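# Load two AA batteries into a TV remote

## Task

Seat both AA batteries in the remote's open battery compartment. Each must face the correct polarity direction and be pressed fully home against its spring contact. The remote may be repositioned. The result counts only if it stays correct without the robot holding anything in place, and anything the robot is touching at the end must not settle by more than about a fingernail's width once released.

## Robot and tools

ROBOT. There are two arms, left_arm and right_arm, each ending in a two-finger parallel gripper. Their root links sit at left_arm (-0.039, +0.284, +0.229) m and right_arm (-0.047, -0.298, +0.229) m, and both bases are tilted. Any mounting plates, and the metal frame behind the arms that carries them, are fixed obstacles. Joint ranges in rad, from base to wrist, are: waist -2.618..3.054, shoulder 0..3.142, elbow 0..3.142, wrist pitch -1.571..1.571, wrist yaw -1.571..1.571, wrist roll -2.094..2.094. Each elbow cannot fully straighten.

FRAMES. Reported poses use a single scene frame. Its origin is on the table surface midway between the arms, +z is up, +x points out over the table, and left_arm is on the +y side. The names left and right are labels only and do not refer to image sides. In each gripper's own frame, the fingers extend along +z and close along y. end_effector_position is the spot between the finger pads, roughly 1 cm short of the fingertips. At long reach the printed position can be inaccurate.

execute_actions. The argument actions is a list holding zero or one item. An empty list just reports the state. {"rows": [...], "steps": n} runs 1 to 15 control steps, each 1/30 s, with 15 as the default. The rows list holds 1 to 15 rows, one row per step, and the final row repeats if the rows run out. {"steps": n} without rows is a wait of up to 300 steps. Those steps are counted from the previous result, so your reply time uses them up. The optional boolean pictures turns camera images on or off. A rejected call sends nothing to the robot.

ROW FORMAT. A row is always 14 numbers, each in [-1, 1], even when only one arm is meant to move. The order is left_arm dx, dy, dz, rx, ry, rz, opening, then the same seven for right_arm. dx to rz are an offset, not a pose. They are expressed in that gripper's own axes and measured from its pose in the most recent result that shows it. Before any such result exists, and for second and later calls within one reply, they are measured from where the gripper is when the action begins. Every row in an action is measured from that same reference, so offsets do not accumulate from row to row. Scale: 1.0 equals 0.6 m of translation or 180 degrees of rotation. rx, ry, rz form one rotation vector. opening is absolute rather than an offset: +1 means fully open (0.094 m) and -1 means closed.

MOTION LIMITS. On every step the commanded pose is clipped to lie within 70 mm and 16 degrees of the measured pose. Damped IK then follows it, giving position priority over orientation. Once an action ends, an arm travels only as far as its last clipped pose, so a distant target may need several actions. Compare the result pose to your goal and then send the remainder. Arms tend to finish a centimetre or more too low. Zero offsets do not mean hold still: they pull the arm back to the reference pose and can let it sag further. To keep an arm steady, send the correcting offset in the first call of a reply and zeros in later calls, raising the aim if it still droops. Always send the opening you want it to keep.

move. target is one 14-number row with the same layout and offset meaning as above. speed is the top path speed in m/s, from 0.002 to 0.5 with a default of 0.25, and rotation is capped at twice that value in rad/s. Both grippers follow straight paths that finish together and last 0.5 to 10 s. If more time would be needed, they stop at 10 s before reaching the target. There is no avoidance of objects or of the other arm. Openings are sent when the move starts. Grippers lag, wander and can overshoot the speed, especially near full reach. A faster contact strikes harder, and a target set deeper past contact presses harder. The result includes a move: line whose ending is done, off_target, moving, held or fault, plus each gripper's distance from its target. limits=paced means the pose was clipped. limits=held means a check blocked some steps, and the arm may then jump faster than speed.

wait. seconds runs from 0 to 10. It sends nothing new and returns a normal result.

zoom_image. camera is one of cam_head_left, cam_head_right, cam_high, cam_low (each 504x504), cam_left_wrist or cam_right_wrist (each 616x616, fisheye). region is [x0, y0, x1, y1] in pixels of that camera's latest image, measured from the top-left corner, and can be no larger than 504 by 504.

read_manual. It only returns licence text and does not move anything.

finished_scene. Pass the scene number. This is final and reports whether the goal was met. Replying without any tool call also ends the run.

RESULT LINES. The state line gives each gripper's position in m and its quat_wxyz. grip_measured is the finger opening on the command scale. The last value in Joint positions is that opening in metres, accurate to within about 1 mm. A Hand target line shows where each arm is currently being driven. HELD marks steps where the command was partly or fully withheld. A pose unreachable line names an arm whose command the clearance check changed. Joint torques include gravity and offsets, so they are not purely contact loads. A MOTOR HOT warning appears at 75 °C. At 90 °C that arm stops for 10 s, and at 100 °C it drops. FAULT lines report stops.

GRIPPING. To hold an object, command an opening about 0.03 below grip_measured for a firm grip, or less than that for a lighter one. Pad force tops out around 50 to 62 N and is weaker on parts thinner than 2 mm.

CAMERAS. Calibration gives K, distortion and T_world_to_cam for each camera, and the real values may differ by a few degrees or millimetres.

AVOID. Do not let the arms collide or press on each other. Do not knock objects off the table. Avoid drops, slips and slamming contacts. Occasional tugs on held parts or pushes on loose items can occur. Before finishing, release everything and confirm that the batteries and the remote stay put on their own.

Each tool is called after "Call:" by a JSON object that holds its "method" and its "body".

## Session

Call:
{"method": "execute_actions", "body": {"actions": []}}

Scene clock: 0.00 s of 5800.00 s.
left_arm: end_effector_position=(+0.3532, +0.5842, +0.3057) grip_measured=+1.000 end_effector_quat_wxyz=(+0.280, -0.176, +0.820, +0.467) | right_arm: end_effector_position=(+0.3968, -0.4158, +0.1933) grip_measured=+1.000 end_effector_quat_wxyz=(+0.378, -0.037, +0.925, +0.026)
Joint positions: left_arm=[ 0.629  0.688  0.76   0.14  -0.614  0.283  0.094] | right_arm=[-0.565  0.771  0.603  0.201 -0.438 -0.295  0.094]
Joint velocities: left_arm=[ 0.002 -0.002  0.002  0.081 -0.007 -0.051  0.   ] | right_arm=[-0.002  0.007  0.002  0.007  0.051 -0.051  0.   ]
Joint torques (N m, as the arm reports them, + toward a larger angle): no reading
Motor temperatures (°C, as the motors report them): left_arm=[34 35 35 34 37 35] | right_arm=[35 34 34 34 34 34]
Hand target (left_arm): +0.353, +0.585, +0.308; +0.280, -0.179, +0.818, +0.470
Hand target (right_arm): +0.399, -0.416, +0.197; +0.383, -0.039, +0.923, +0.027

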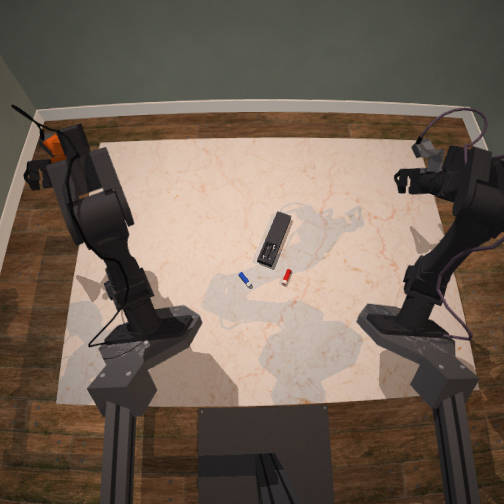

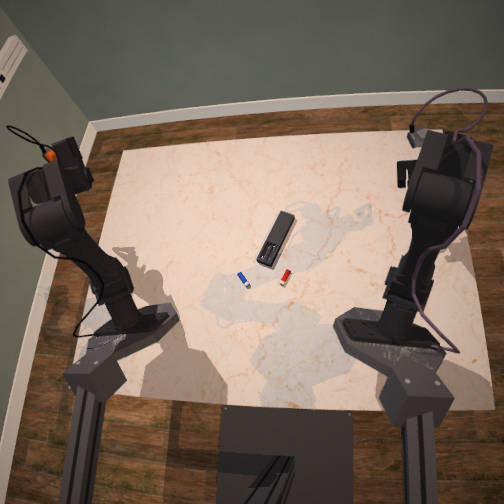

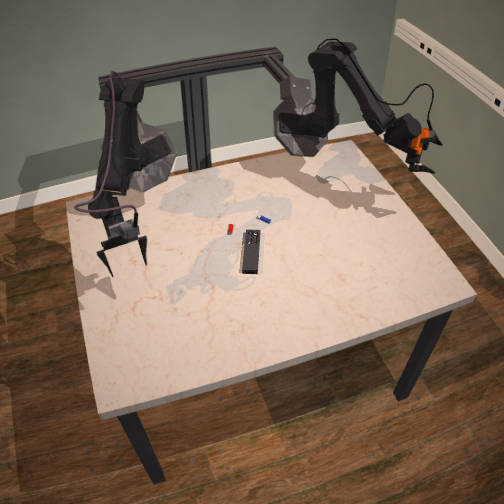

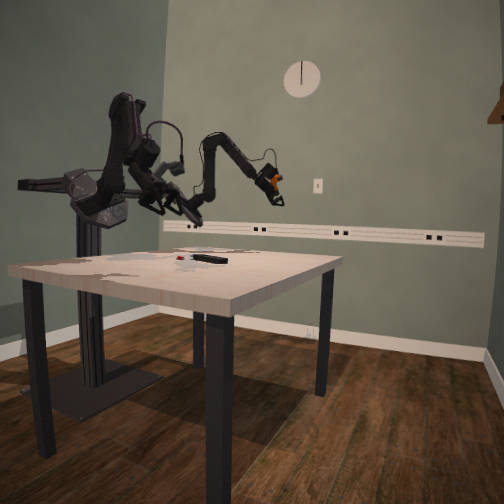

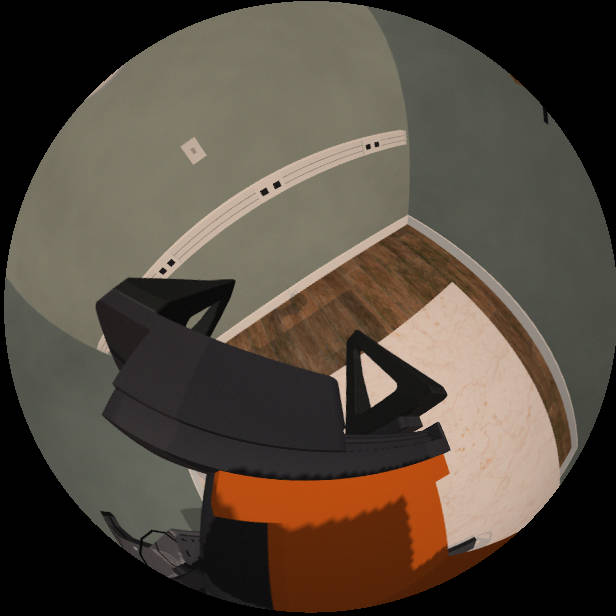

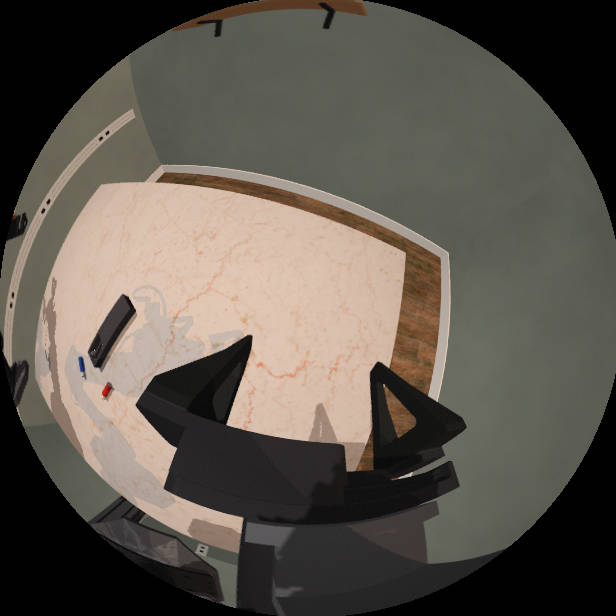

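Call:
{"method": "zoom_image", "body": {"camera": "cam_head_left", "region": [220, 200, 320, 300]}}

Call:
{"method": "zoom_image", "body": {"camera": "cam_head_right", "region": [220, 200, 320, 300]}}

Call:
{"method": "zoom_image", "body": {"camera": "cam_high", "region": [200, 195, 300, 295]}}

Region (220, 200, 320, 300) of cam_head_left's 504x504 image, scaled by 5.040, with more detail than that image has.

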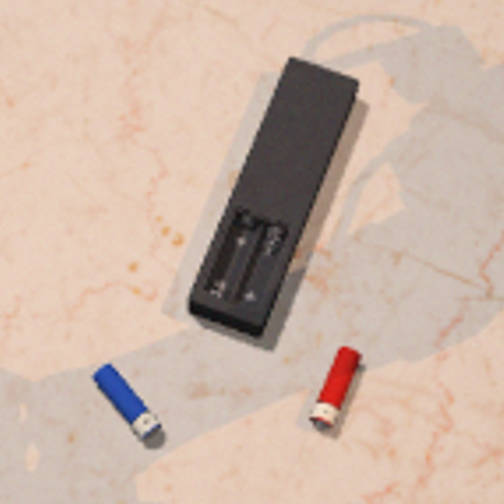

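Region (220, 200, 320, 300) of cam_head_right's 504x504 image, scaled by 5.040, with more detail than that image has.

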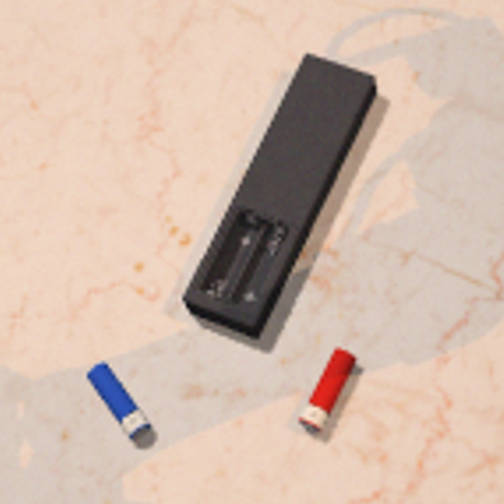

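Region (200, 195, 300, 295) of cam_high's 504x504 image, scaled by 5.040, with more detail than that image has.

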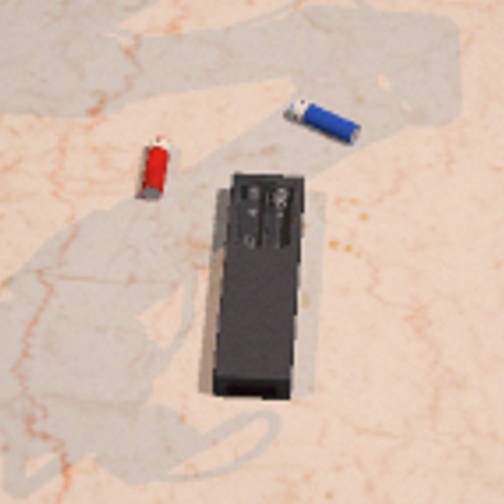

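Call:
{"method": "move", "body": {"target": [0.330,-0.678,-0.774,0.3547,0.1254,0.2319,1, 0.187,0.284,0.042,-0.343,-0.020,-0.324,1], "speed": 0.3}}

Scene clock: 36.37 s of 5800.00 s.
left_arm: end_effector_position=(+0.2897, -0.0252, +0.0990) grip_measured=+1.000 end_effector_quat_wxyz=(-0.003, +0.183, +0.983, -0.007) | right_arm: end_effector_position=(+0.3151, -0.2554, +0.0987) grip_measured=+1.000 end_effector_quat_wxyz=(-0.289, +0.636, -0.652, -0.295)
Joint positions: left_arm=[-0.897  2.107  1.518 -0.701 -0.828 -0.499  0.094] | right_arm=[-0.307  1.346  0.938 -0.544 -0.721 -1.886  0.094]
Joint velocities: left_arm=[-0.012  0.002  0.012  0.037  0.022 -0.022  0.   ] | right_arm=[ 0.027 -0.012 -0.017 -0.037  0.007 -0.066  0.   ]
Joint torques (N m, as the arm reports them, + toward a larger angle): left_arm=[-10.95  -7.27   4.43   0.21   0.04   0.08] | right_arm=[ 1.72 -7.37  4.25 -0.31 -0.47 -0.1 ]
Motor temperatures (°C, as the motors report them): left_arm=[34 37 36 38 37 35] | right_arm=[35 36 36 37 34 34]
Hand target (left_arm): +0.292, -0.035, +0.106; +0.001, +0.187, +0.982, -0.019
Hand target (right_arm): +0.318, -0.253, +0.100; -0.292, +0.640, -0.645, -0.299
Off the commanded pose (left_arm): 0.004 m, 2 deg.
Off the commanded pose (right_arm): 0.007 m, 2 deg.
After step 90, 30.30 s passed at rest.
move: done
camera_calibration (this result's frames):
cam_left_wrist: T_world_to_cam=[[0.108233, -0.99293, 0.0487329, -0.0682017], [-0.828724, -0.0630409, 0.556095, 0.187623], [-0.549092, -0.100574, -0.829688, 0.358852], [0, 0, 0, 1]] pos_world=[0.359912, -0.0198005, 0.196722]
cam_right_wrist: T_world_to_cam=[[0.969547, 0.176951, 0.169311, -0.2716], [0.224463, -0.918562, -0.325362, -0.235067], [0.0979494, 0.353458, -0.930308, 0.272003], [0, 0, 0, 1]] pos_world=[0.28945, -0.264006, 0.22255]

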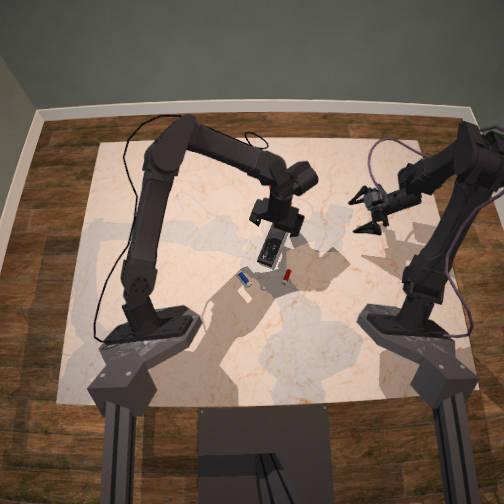

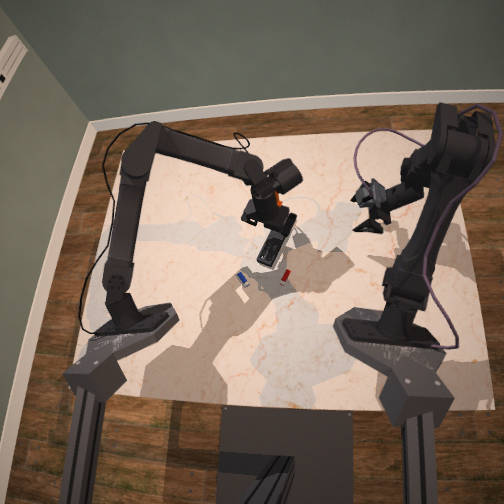

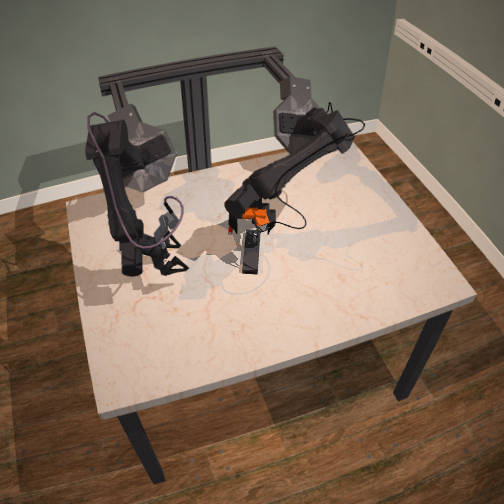

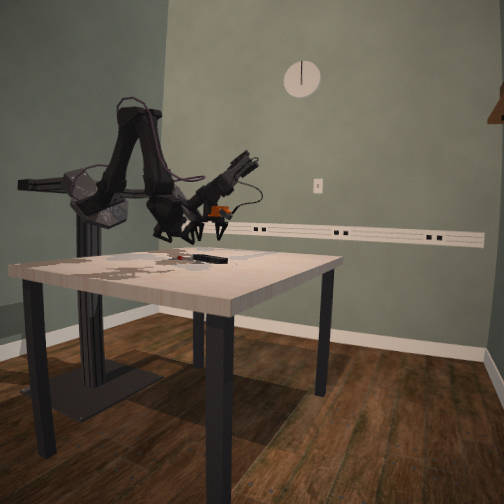

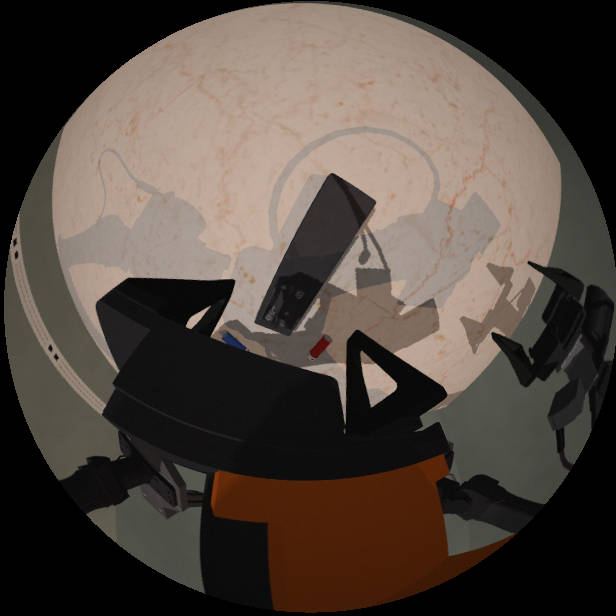

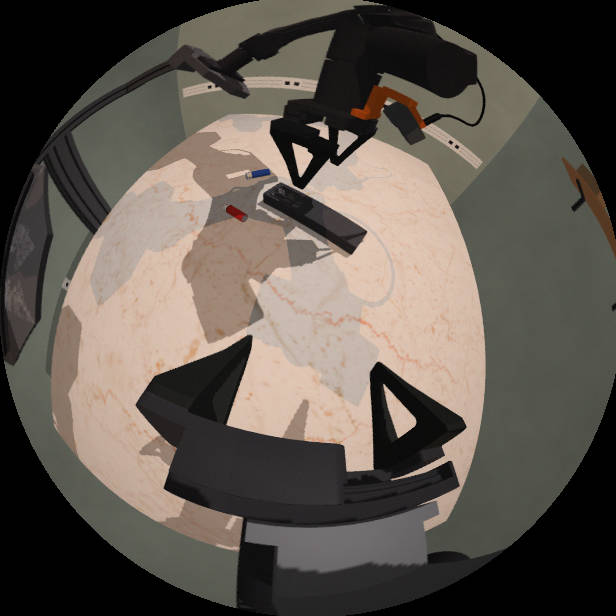

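Call:
{"method": "move", "body": {"target": [-0.02,-0.008,0.132,0,0,0.01,1, 0,0,0,0,0,0,1], "speed": 0.12}}

Scene clock: 39.80 s of 5800.00 s.
left_arm: end_effector_position=(+0.2925, -0.0226, +0.0172) grip_measured=+1.000 end_effector_quat_wxyz=(-0.009, +0.203, +0.979, +0.006) | right_arm: end_effector_position=(+0.3144, -0.2557, +0.0983) grip_measured=+1.000 end_effector_quat_wxyz=(-0.288, +0.637, -0.651, -0.294)
Joint positions: left_arm=[-0.754  2.246  1.522 -0.458 -0.795 -0.289  0.094] | right_arm=[-0.307  1.346  0.938 -0.547 -0.717 -1.889  0.094]
Joint velocities: left_arm=[-0.002  0.012  0.002  0.037 -0.022 -0.007  0.   ] | right_arm=[ 0.002 -0.002  0.012  0.037 -0.037 -0.022  0.   ]
Joint torques (N m, as the arm reports them, + toward a larger angle): left_arm=[-10.41  -7.87   3.94   0.28   0.02   0.04] | right_arm=[ 0.87 -8.37  2.81 -0.14 -0.51  0.02]
Motor temperatures (°C, as the motors report them): left_arm=[35 37 36 37 37 35] | right_arm=[35 36 36 37 34 34]
Hand target (left_arm): +0.299, -0.033, +0.020; -0.001, +0.199, +0.980, -0.005
Hand target (right_arm): +0.315, -0.255, +0.099; -0.289, +0.636, -0.652, -0.295
Off the commanded pose (left_arm): 0.014 m, 2 deg.
Off the commanded pose (right_arm): 0.001 m, 0 deg.
move: off_target (left_arm)
camera_calibration (this result's frames):
cam_left_wrist: T_world_to_cam=[[0.0686843, -0.997422, 0.0208014, -0.0499945], [-0.826303, -0.0451924, 0.56141, 0.235175], [-0.559022, -0.0557483, -0.827276, 0.296731], [0, 0, 0, 1]] pos_world=[0.363638, -0.0226952, 0.114489]
cam_right_wrist: T_world_to_cam=[[0.969101, 0.180706, 0.167894, -0.269557], [0.22721, -0.918917, -0.32244, -0.236621], [0.0960138, 0.350624, -0.931581, 0.271824], [0, 0, 0, 1]] pos_world=[0.288892, -0.264033, 0.222187]

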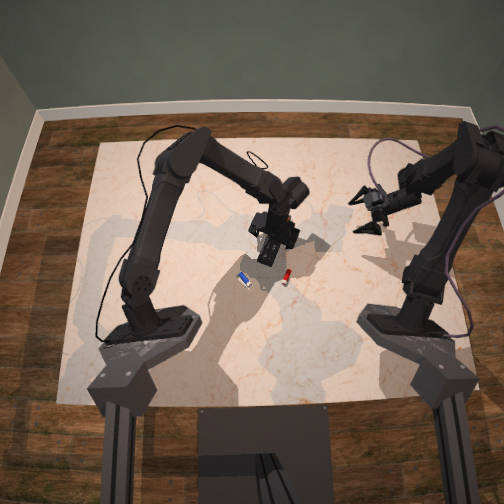

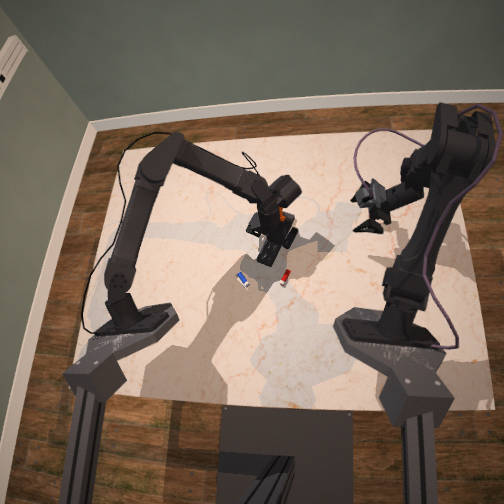

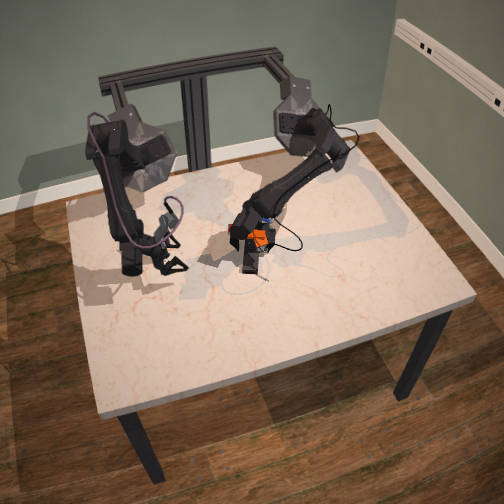

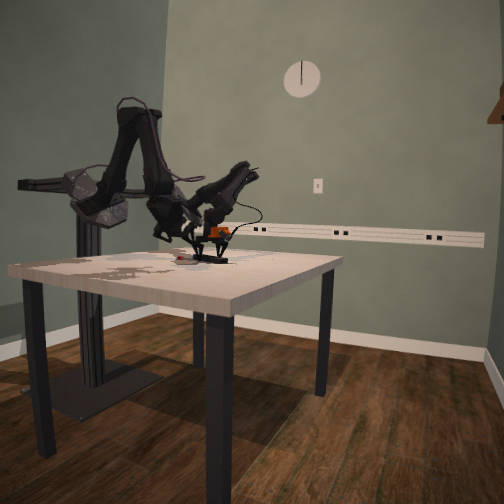

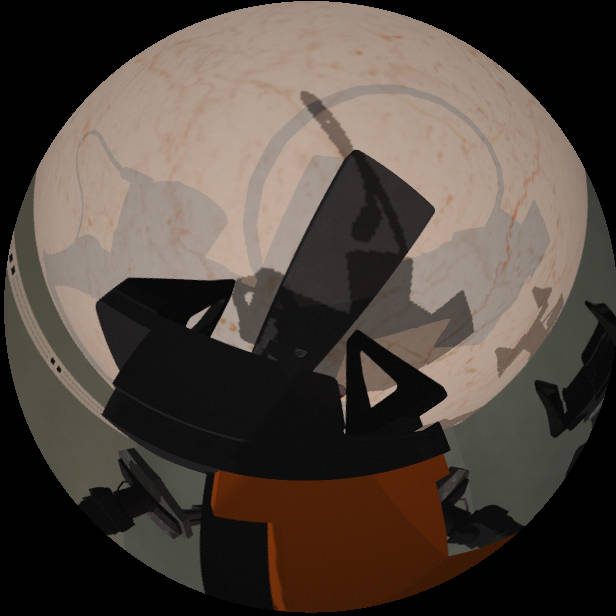

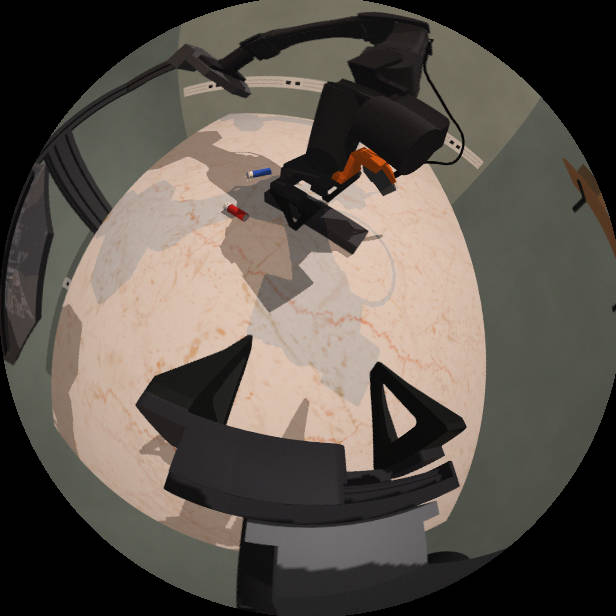

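Call:
{"method": "move", "body": {"target": [-0.017,-0.028,-0.005,0,0,0,-0.1, 0,0,0,0,0,0,1], "speed": 0.05}}

Scene clock: 42.07 s of 5800.00 s.
left_arm: end_effector_position=(+0.2972, -0.0348, +0.0173) grip_measured=+0.026 end_effector_quat_wxyz=(-0.011, +0.198, +0.980, +0.005) | right_arm: end_effector_position=(+0.3142, -0.2561, +0.0978) grip_measured=+1.000 end_effector_quat_wxyz=(-0.286, +0.638, -0.652, -0.294)
Joint positions: left_arm=[-0.763  2.289  1.601 -0.506 -0.794 -0.312  0.048] | right_arm=[-0.307  1.346  0.938 -0.547 -0.714 -1.889  0.094]
Joint velocities: left_arm=[-0.037  0.002 -0.007 -0.022  0.051 -0.022 -0.001] | right_arm=[-0.007 -0.017 -0.002  0.007  0.007 -0.007  0.   ]
Joint torques (N m, as the arm reports them, + toward a larger angle): left_arm=[-11.54  -7.31   3.78   0.04  -0.11  -0.09] | right_arm=[ 0.91 -8.4   2.79 -0.17 -0.51 -0.01]
Motor temperatures (°C, as the motors report them): left_arm=[35 37 36 37 37 35] | right_arm=[35 36 36 37 34 34]
Hand target (left_arm): +0.295, -0.042, +0.020; -0.009, +0.202, +0.979, +0.005
Hand target (right_arm): +0.314, -0.256, +0.098; -0.288, +0.637, -0.651, -0.294
Off the commanded pose (left_arm): 0.008 m, 1 deg.
Off the commanded pose (right_arm): 0.001 m, 0 deg.
move: done
camera_calibration (this result's frames):
cam_left_wrist: T_world_to_cam=[[0.0784271, -0.996653, 0.0230755, -0.0653385], [-0.823752, -0.0517497, 0.564583, 0.237412], [-0.561499, -0.0632871, -0.825054, 0.299176], [0, 0, 0, 1]] pos_world=[0.36868, -0.0338999, 0.114305]
cam_right_wrist: T_world_to_cam=[[0.969072, 0.18208, 0.166574, -0.268727], [0.227758, -0.91976, -0.319636, -0.237728], [0.095009, 0.347689, -0.932784, 0.271257], [0, 0, 0, 1]] pos_world=[0.288789, -0.264036, 0.221801]

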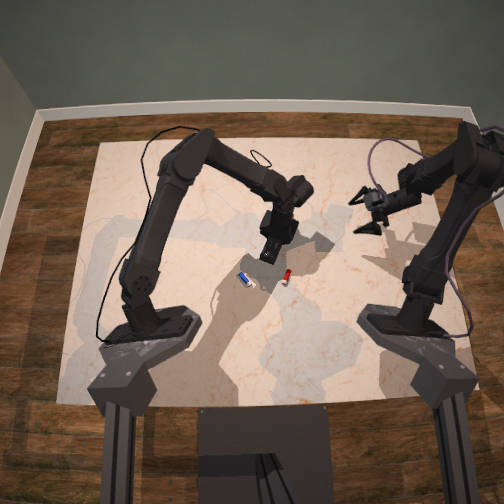

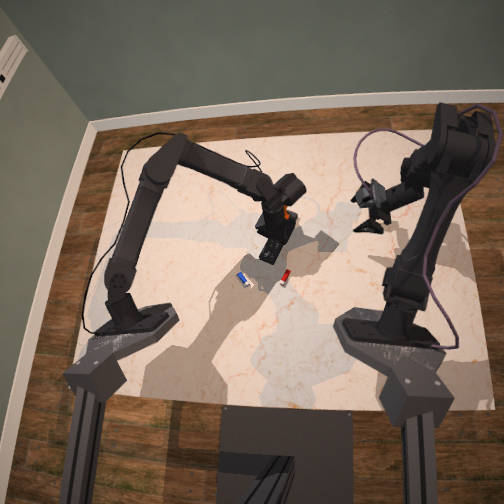

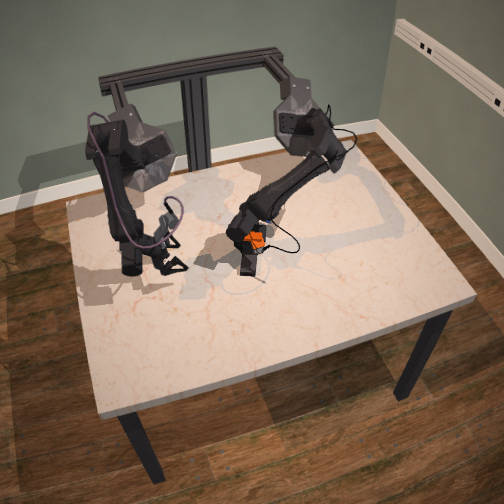

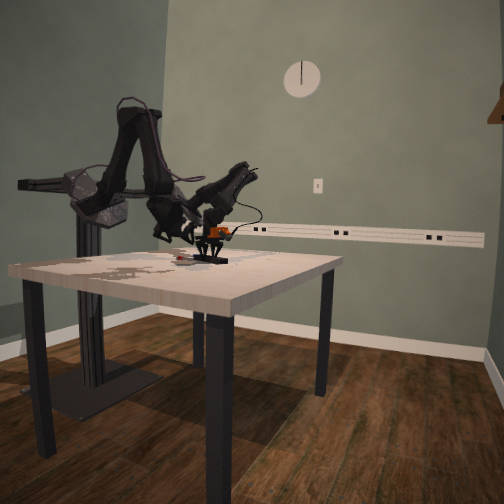

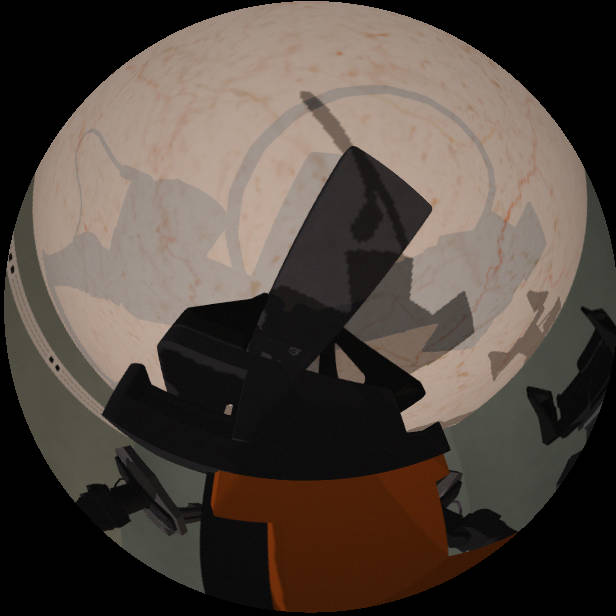

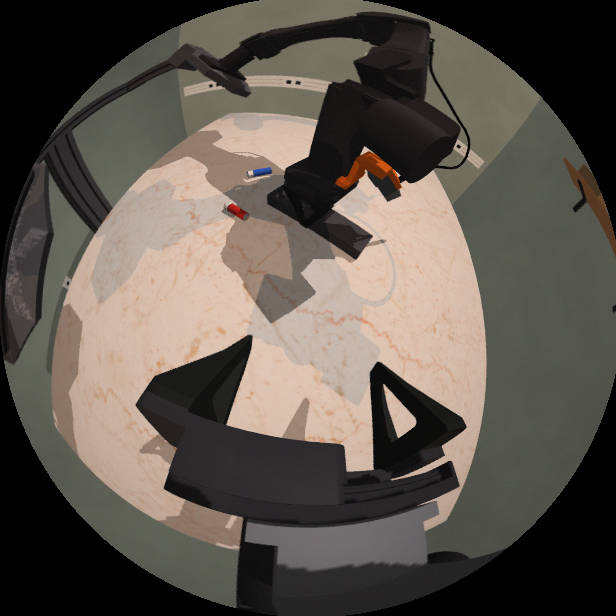

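Call:
{"method": "move", "body": {"target": [0.004,0.107,-0.013,0,0,0.373,-0.01, 0,0,0,0,0,0,1], "speed": 0.25}}

Scene clock: 47.23 s of 5800.00 s.
left_arm: end_effector_position=(+0.3239, +0.0276, +0.0206) grip_measured=+0.025 end_effector_quat_wxyz=(-0.018, +0.703, +0.711, +0.008) | right_arm: end_effector_position=(+0.3139, -0.2565, +0.0973) grip_measured=+1.000 end_effector_quat_wxyz=(-0.285, +0.639, -0.652, -0.293)
Joint positions: left_arm=[-0.665  2.106  1.442 -0.455 -0.776  0.965  0.048] | right_arm=[-0.307  1.346  0.938 -0.547 -0.71  -1.889  0.094]
Joint velocities: left_arm=[ 0.002 -0.002 -0.007 -0.037 -0.007  0.037 -0.   ] | right_arm=[-0.007 -0.002  0.002 -0.022  0.007  0.007  0.   ]
Joint torques (N m, as the arm reports them, + toward a larger angle): left_arm=[ -9.47 -10.34   0.37   0.3    0.14   0.07] | right_arm=[ 0.9  -8.39  2.79 -0.16 -0.5  -0.01]
Motor temperatures (°C, as the motors report them): left_arm=[36 37 36 37 37 35] | right_arm=[35 36 36 36 35 34]
Hand target (left_arm): +0.321, +0.026, +0.026; -0.012, +0.707, +0.707, -0.001
Hand target (right_arm): +0.314, -0.256, +0.098; -0.286, +0.638, -0.652, -0.294
Off the commanded pose (left_arm): 0.007 m, 2 deg.
Off the commanded pose (right_arm): 0.001 m, 0 deg.
move: done
camera_calibration (this result's frames):
cam_left_wrist: T_world_to_cam=[[-0.882414, -0.469274, 0.033562, 0.291118], [-0.364517, 0.727043, 0.581838, 0.0902149], [-0.297443, 0.501188, -0.812612, 0.219476], [0, 0, 0, 1]] pos_world=[0.355053, -0.0389745, 0.116088]
cam_right_wrist: T_world_to_cam=[[0.969036, 0.183602, 0.165103, -0.267806], [0.228369, -0.920686, -0.316518, -0.238955], [0.0938944, 0.344422, -0.934108, 0.270622], [0, 0, 0, 1]] pos_world=[0.288673, -0.264041, 0.221372]

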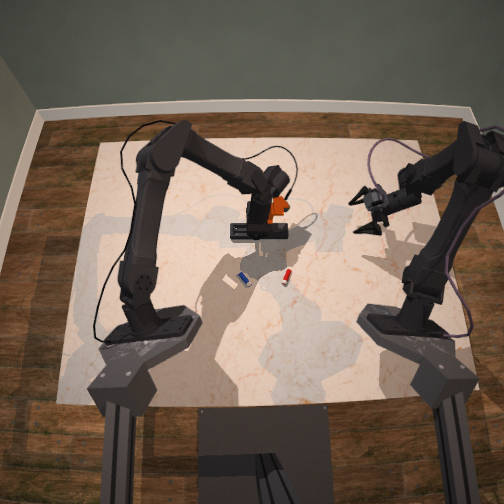

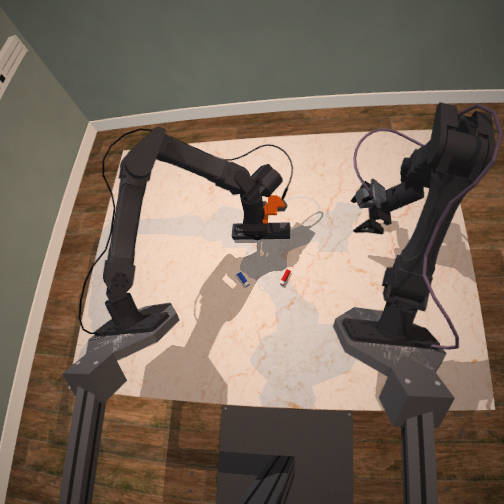

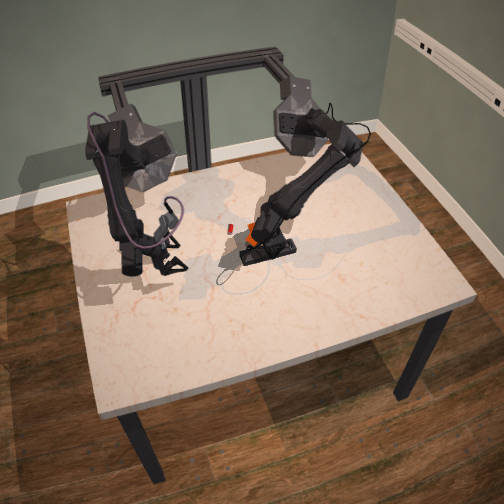

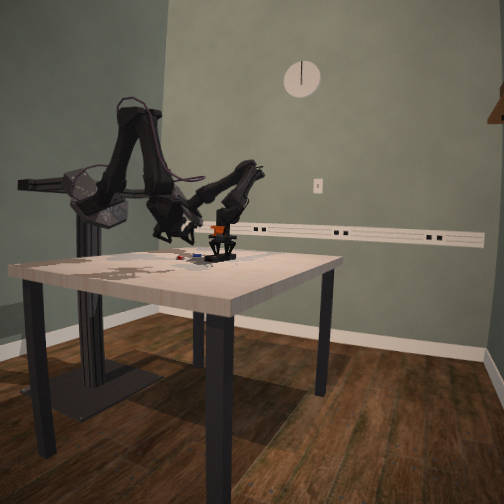

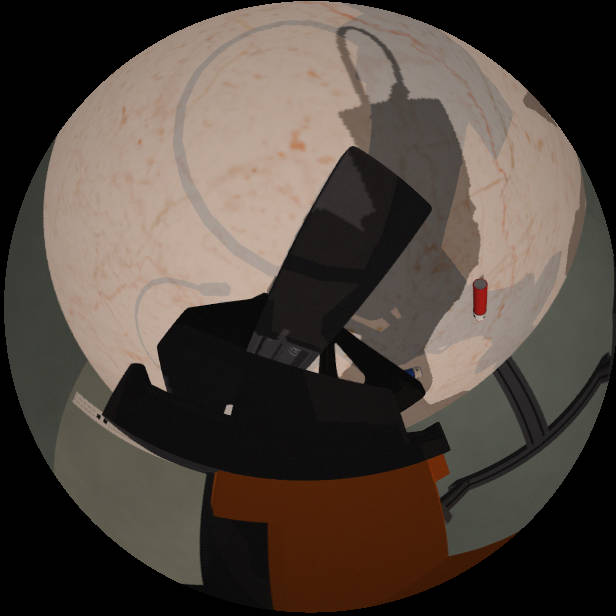

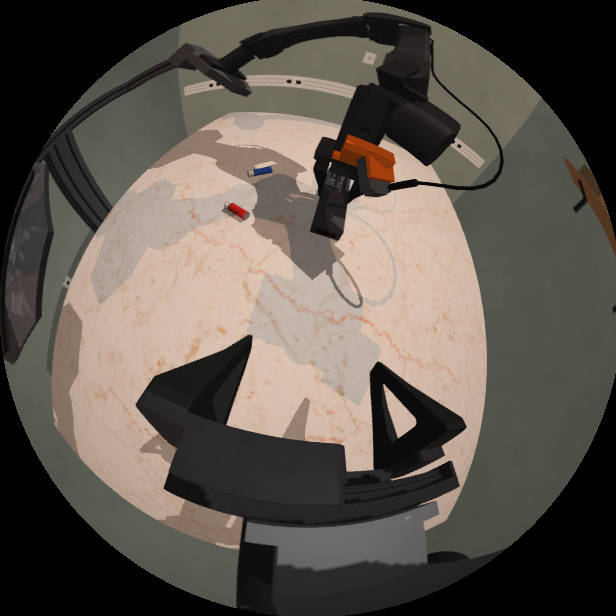

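Call:
{"method": "move", "body": {"target": [0,0,0.002,0,0,0,-0.01, 0,0,0,0,0,0,1], "speed": 0.03}}

Call:
{"method": "execute_actions", "body": {"actions": [{"rows":[[0,0,0,0,0,0,0.4, 0,0,0,0,0,0,1]],"steps":10}], "pictures": false}}

Call:
{"method": "move", "body": {"target": [0.03,0,-0.12,0,0,0,0.4, 0,0,0,0,0,0,1], "speed": 0.15}}

Scene clock: 50.50 s of 5800.00 s.
left_arm: end_effector_position=(+0.3276, +0.0277, +0.0187) grip_measured=+0.025 end_effector_quat_wxyz=(-0.013, +0.698, +0.716, +0.006) | right_arm: end_effector_position=(+0.3137, -0.2569, +0.0969) grip_measured=+1.000 end_effector_quat_wxyz=(-0.283, +0.639, -0.652, -0.292)
Joint positions: left_arm=[-0.656  2.104  1.442 -0.437 -0.766  0.968  0.048] | right_arm=[-0.307  1.346  0.938 -0.547 -0.707 -1.889  0.094]
Joint velocities: left_arm=[ 0.002 -0.007 -0.012  0.007 -0.022 -0.051 -0.   ] | right_arm=[ 0.012 -0.012 -0.007 -0.022 -0.051 -0.022  0.   ]
Joint torques (N m, as the arm reports them, + toward a larger angle): left_arm=[-9.24 -8.43  1.94  0.11 -0.09  0.01] | right_arm=[ 0.88 -8.38  2.81 -0.17 -0.51  0.  ]
Motor temperatures (°C, as the motors report them): left_arm=[36 37 36 36 37 35] | right_arm=[35 37 35 36 35 34]
Hand target (left_arm): +0.324, +0.028, +0.019; -0.018, +0.703, +0.711, +0.008
Hand target (right_arm): +0.314, -0.257, +0.097; -0.285, +0.639, -0.652, -0.293
Off the commanded pose (left_arm): 0.004 m, 1 deg.
Off the commanded pose (right_arm): 0.001 m, 0 deg.
move: done
camera_calibration (this result's frames):
cam_left_wrist: T_world_to_cam=[[-0.875074, -0.4828, 0.0339149, 0.292454], [-0.378743, 0.726727, 0.573081, 0.0974277], [-0.30133, 0.488643, -0.818797, 0.220776], [0, 0, 0, 1]] pos_world=[0.359345, -0.0374872, 0.115018]
cam_right_wrist: T_world_to_cam=[[0.969002, 0.184967, 0.163774, -0.266976], [0.228923, -0.92151, -0.31371, -0.240057], [0.0928931, 0.341477, -0.935288, 0.270045], [0, 0, 0, 1]] pos_world=[0.288569, -0.264047, 0.220986]

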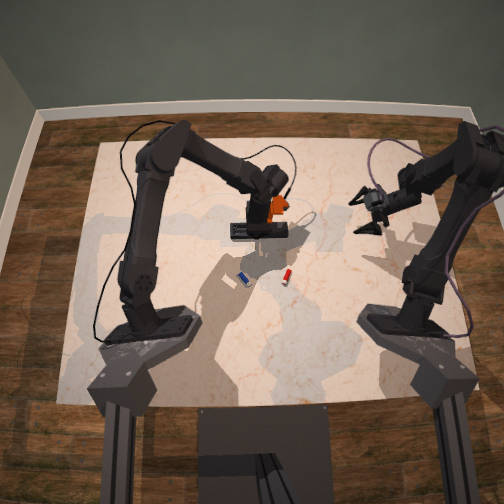

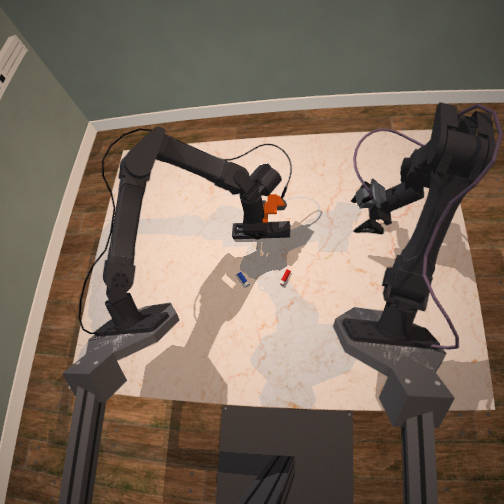

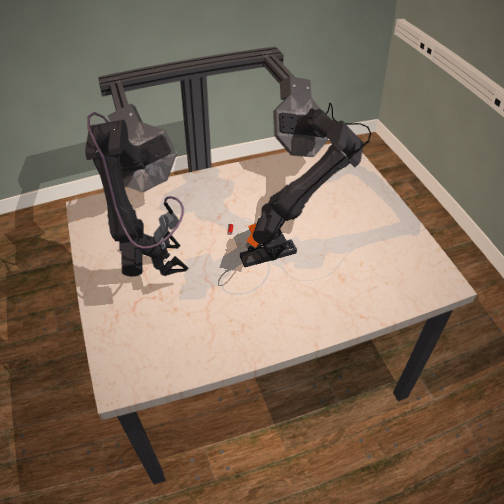

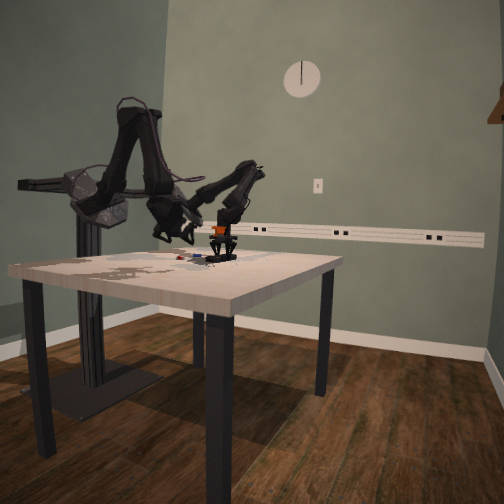

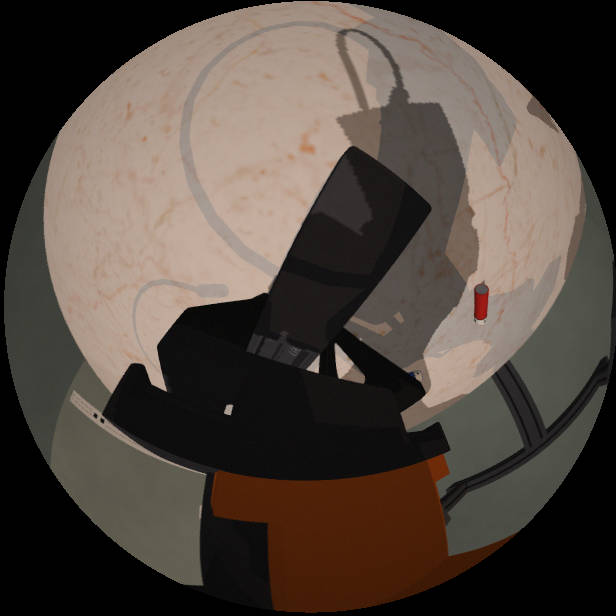

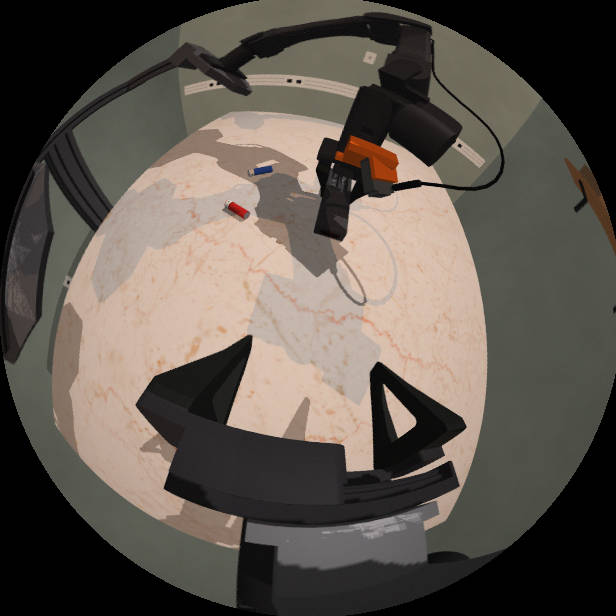

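Scene clock: 50.83 s of 5800.00 s.
left_arm: end_effector_position=(+0.3282, +0.0295, +0.0175) grip_measured=+0.397 end_effector_quat_wxyz=(-0.015, +0.696, +0.717, +0.007) | right_arm: end_effector_position=(+0.3136, -0.2573, +0.0965) grip_measured=+1.000 end_effector_quat_wxyz=(-0.282, +0.640, -0.653, -0.291)
Joint positions: left_arm=[-0.652  2.104  1.442 -0.437 -0.767  0.968  0.066] | right_arm=[-0.307  1.346  0.938 -0.547 -0.704 -1.889  0.094]
Joint velocities: left_arm=[ 0.012 -0.012  0.002  0.051 -0.066 -0.007 -0.   ] | right_arm=[-0.007 -0.017 -0.007  0.007  0.037 -0.11   0.   ]
Joint torques (N m, as the arm reports them, + toward a larger angle): left_arm=[-8.95 -8.78  1.95  0.21 -0.04  0.02] | right_arm=[ 0.88 -8.42  2.82 -0.18 -0.5  -0.01]
Motor temperatures (°C, as the motors report them): left_arm=[36 37 36 36 37 35] | right_arm=[35 37 35 36 35 34]
Hand target (left_arm): +0.328, +0.028, +0.019; -0.013, +0.697, +0.716, +0.006
Hand target (right_arm): +0.314, -0.257, +0.097; -0.283, +0.639, -0.652, -0.292
Off the commanded pose (left_arm): 0.002 m, 0 deg.
Off the commanded pose (right_arm): 0.001 m, 0 deg.
Steps of this call (steps 1 to 10: all 10 steps of this action). Readings (end_effector_position):
1: left_arm (+0.3277, +0.0279, +0.0186) | right_arm (+0.3137, -0.2570, +0.0969)
2: left_arm (+0.3278, +0.0282, +0.0184) | right_arm (+0.3137, -0.2570, +0.0968)
4: left_arm (+0.3279, +0.0286, +0.0181) | right_arm (+0.3136, -0.2571, +0.0967)
8: left_arm (+0.3281, +0.0293, +0.0176) | right_arm (+0.3136, -0.2572, +0.0966)
10: the state above

Scene clock: 52.17 s of 5800.00 s.
left_arm: end_effector_position=(+0.3390, +0.0432, +0.0873) grip_measured=+0.397 end_effector_quat_wxyz=(-0.009, +0.688, +0.726, +0.004) | right_arm: end_effector_position=(+0.3133, -0.2577, +0.0961) grip_measured=+1.000 end_effector_quat_wxyz=(-0.280, +0.641, -0.653, -0.291)
Joint positions: left_arm=[-0.739  1.939  1.442 -0.666 -0.797  0.842  0.066] | right_arm=[-0.307  1.346  0.938 -0.547 -0.7   -1.889  0.094]
Joint velocities: left_arm=[ 0.012  0.012 -0.007 -0.007 -0.066 -0.007 -0.   ] | right_arm=[ 0.002 -0.007 -0.012  0.007 -0.007  0.081  0.   ]
Joint torques (N m, as the arm reports them, + toward a larger angle): left_arm=[-9.53 -8.87  0.74  0.13 -0.12  0.  ] | right_arm=[ 0.89 -8.42  2.81 -0.17 -0.5  -0.01]
Motor temperatures (°C, as the motors report them): left_arm=[36 37 36 36 37 35] | right_arm=[35 37 35 36 35 34]
Hand target (left_arm): +0.329, +0.044, +0.090; -0.015, +0.696, +0.718, +0.005
Hand target (right_arm): +0.314, -0.257, +0.096; -0.282, +0.640, -0.653, -0.291
Off the commanded pose (left_arm): 0.011 m, 2 deg.
Off the commanded pose (right_arm): 0.001 m, 0 deg.
move: off_target (left_arm)
camera_calibration (this result's frames):
cam_left_wrist: T_world_to_cam=[[-0.861497, -0.506584, 0.0345809, 0.303963], [-0.400843, 0.720317, 0.5661, 0.0594982], [-0.311686, 0.473832, -0.823611, 0.277331], [0, 0, 0, 1]] pos_world=[0.372153, -0.0202832, 0.18422]
cam_right_wrist: T_world_to_cam=[[0.968927, 0.187685, 0.161103, -0.265317], [0.230038, -0.923128, -0.308086, -0.242253], [0.0908952, 0.335573, -0.937619, 0.268878], [0, 0, 0, 1]] pos_world=[0.288361, -0.264063, 0.220213]

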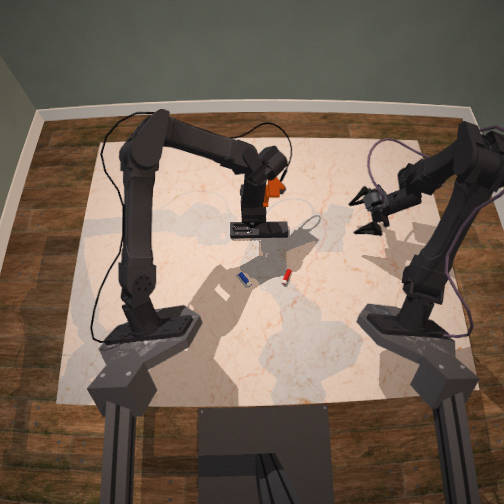

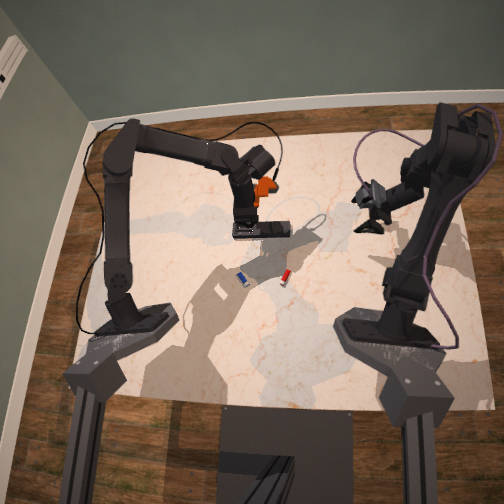

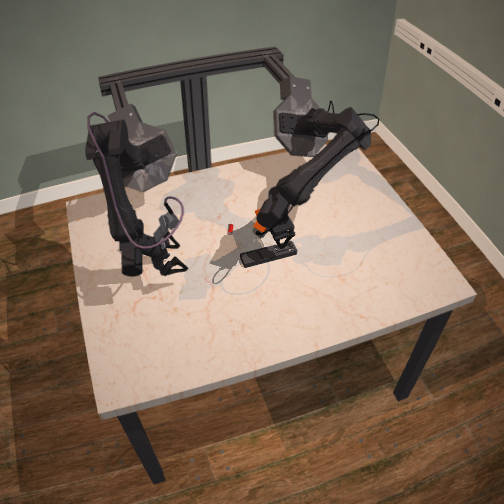

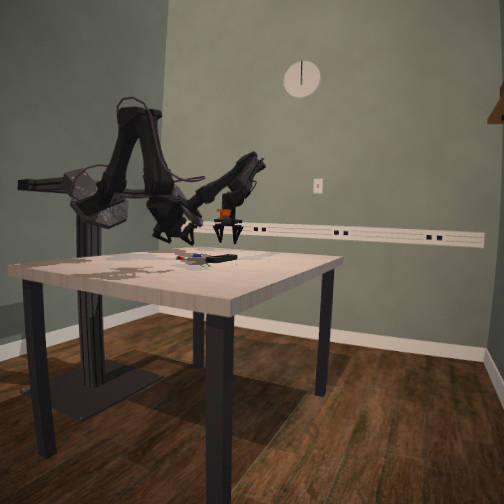

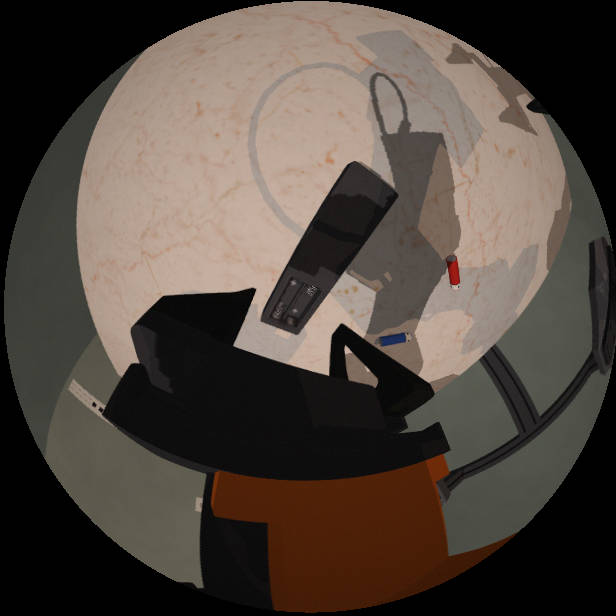

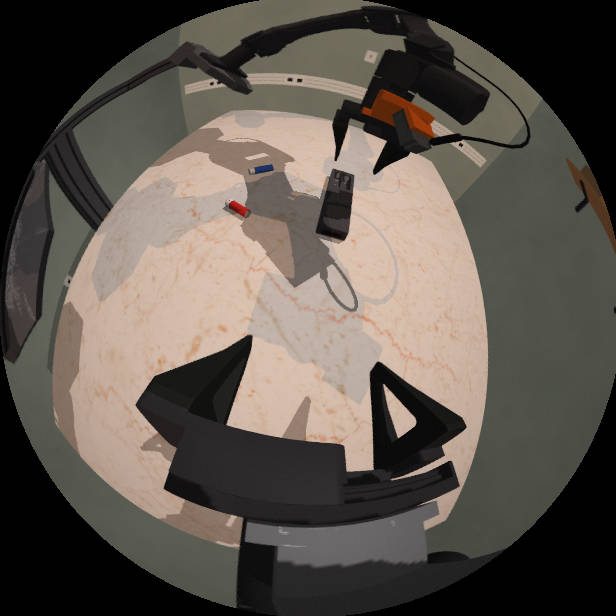

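Call:
{"method": "zoom_image", "body": {"camera": "cam_left_wrist", "region": [250, 260, 340, 350]}}

Region (250, 260, 340, 350) of cam_left_wrist's 616x616 image, scaled by 5.600, with more detail than that image has.

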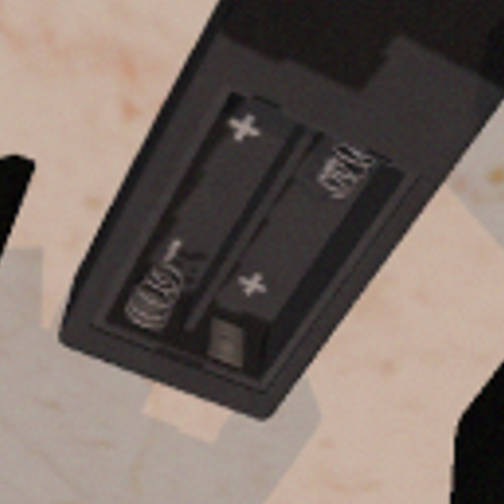

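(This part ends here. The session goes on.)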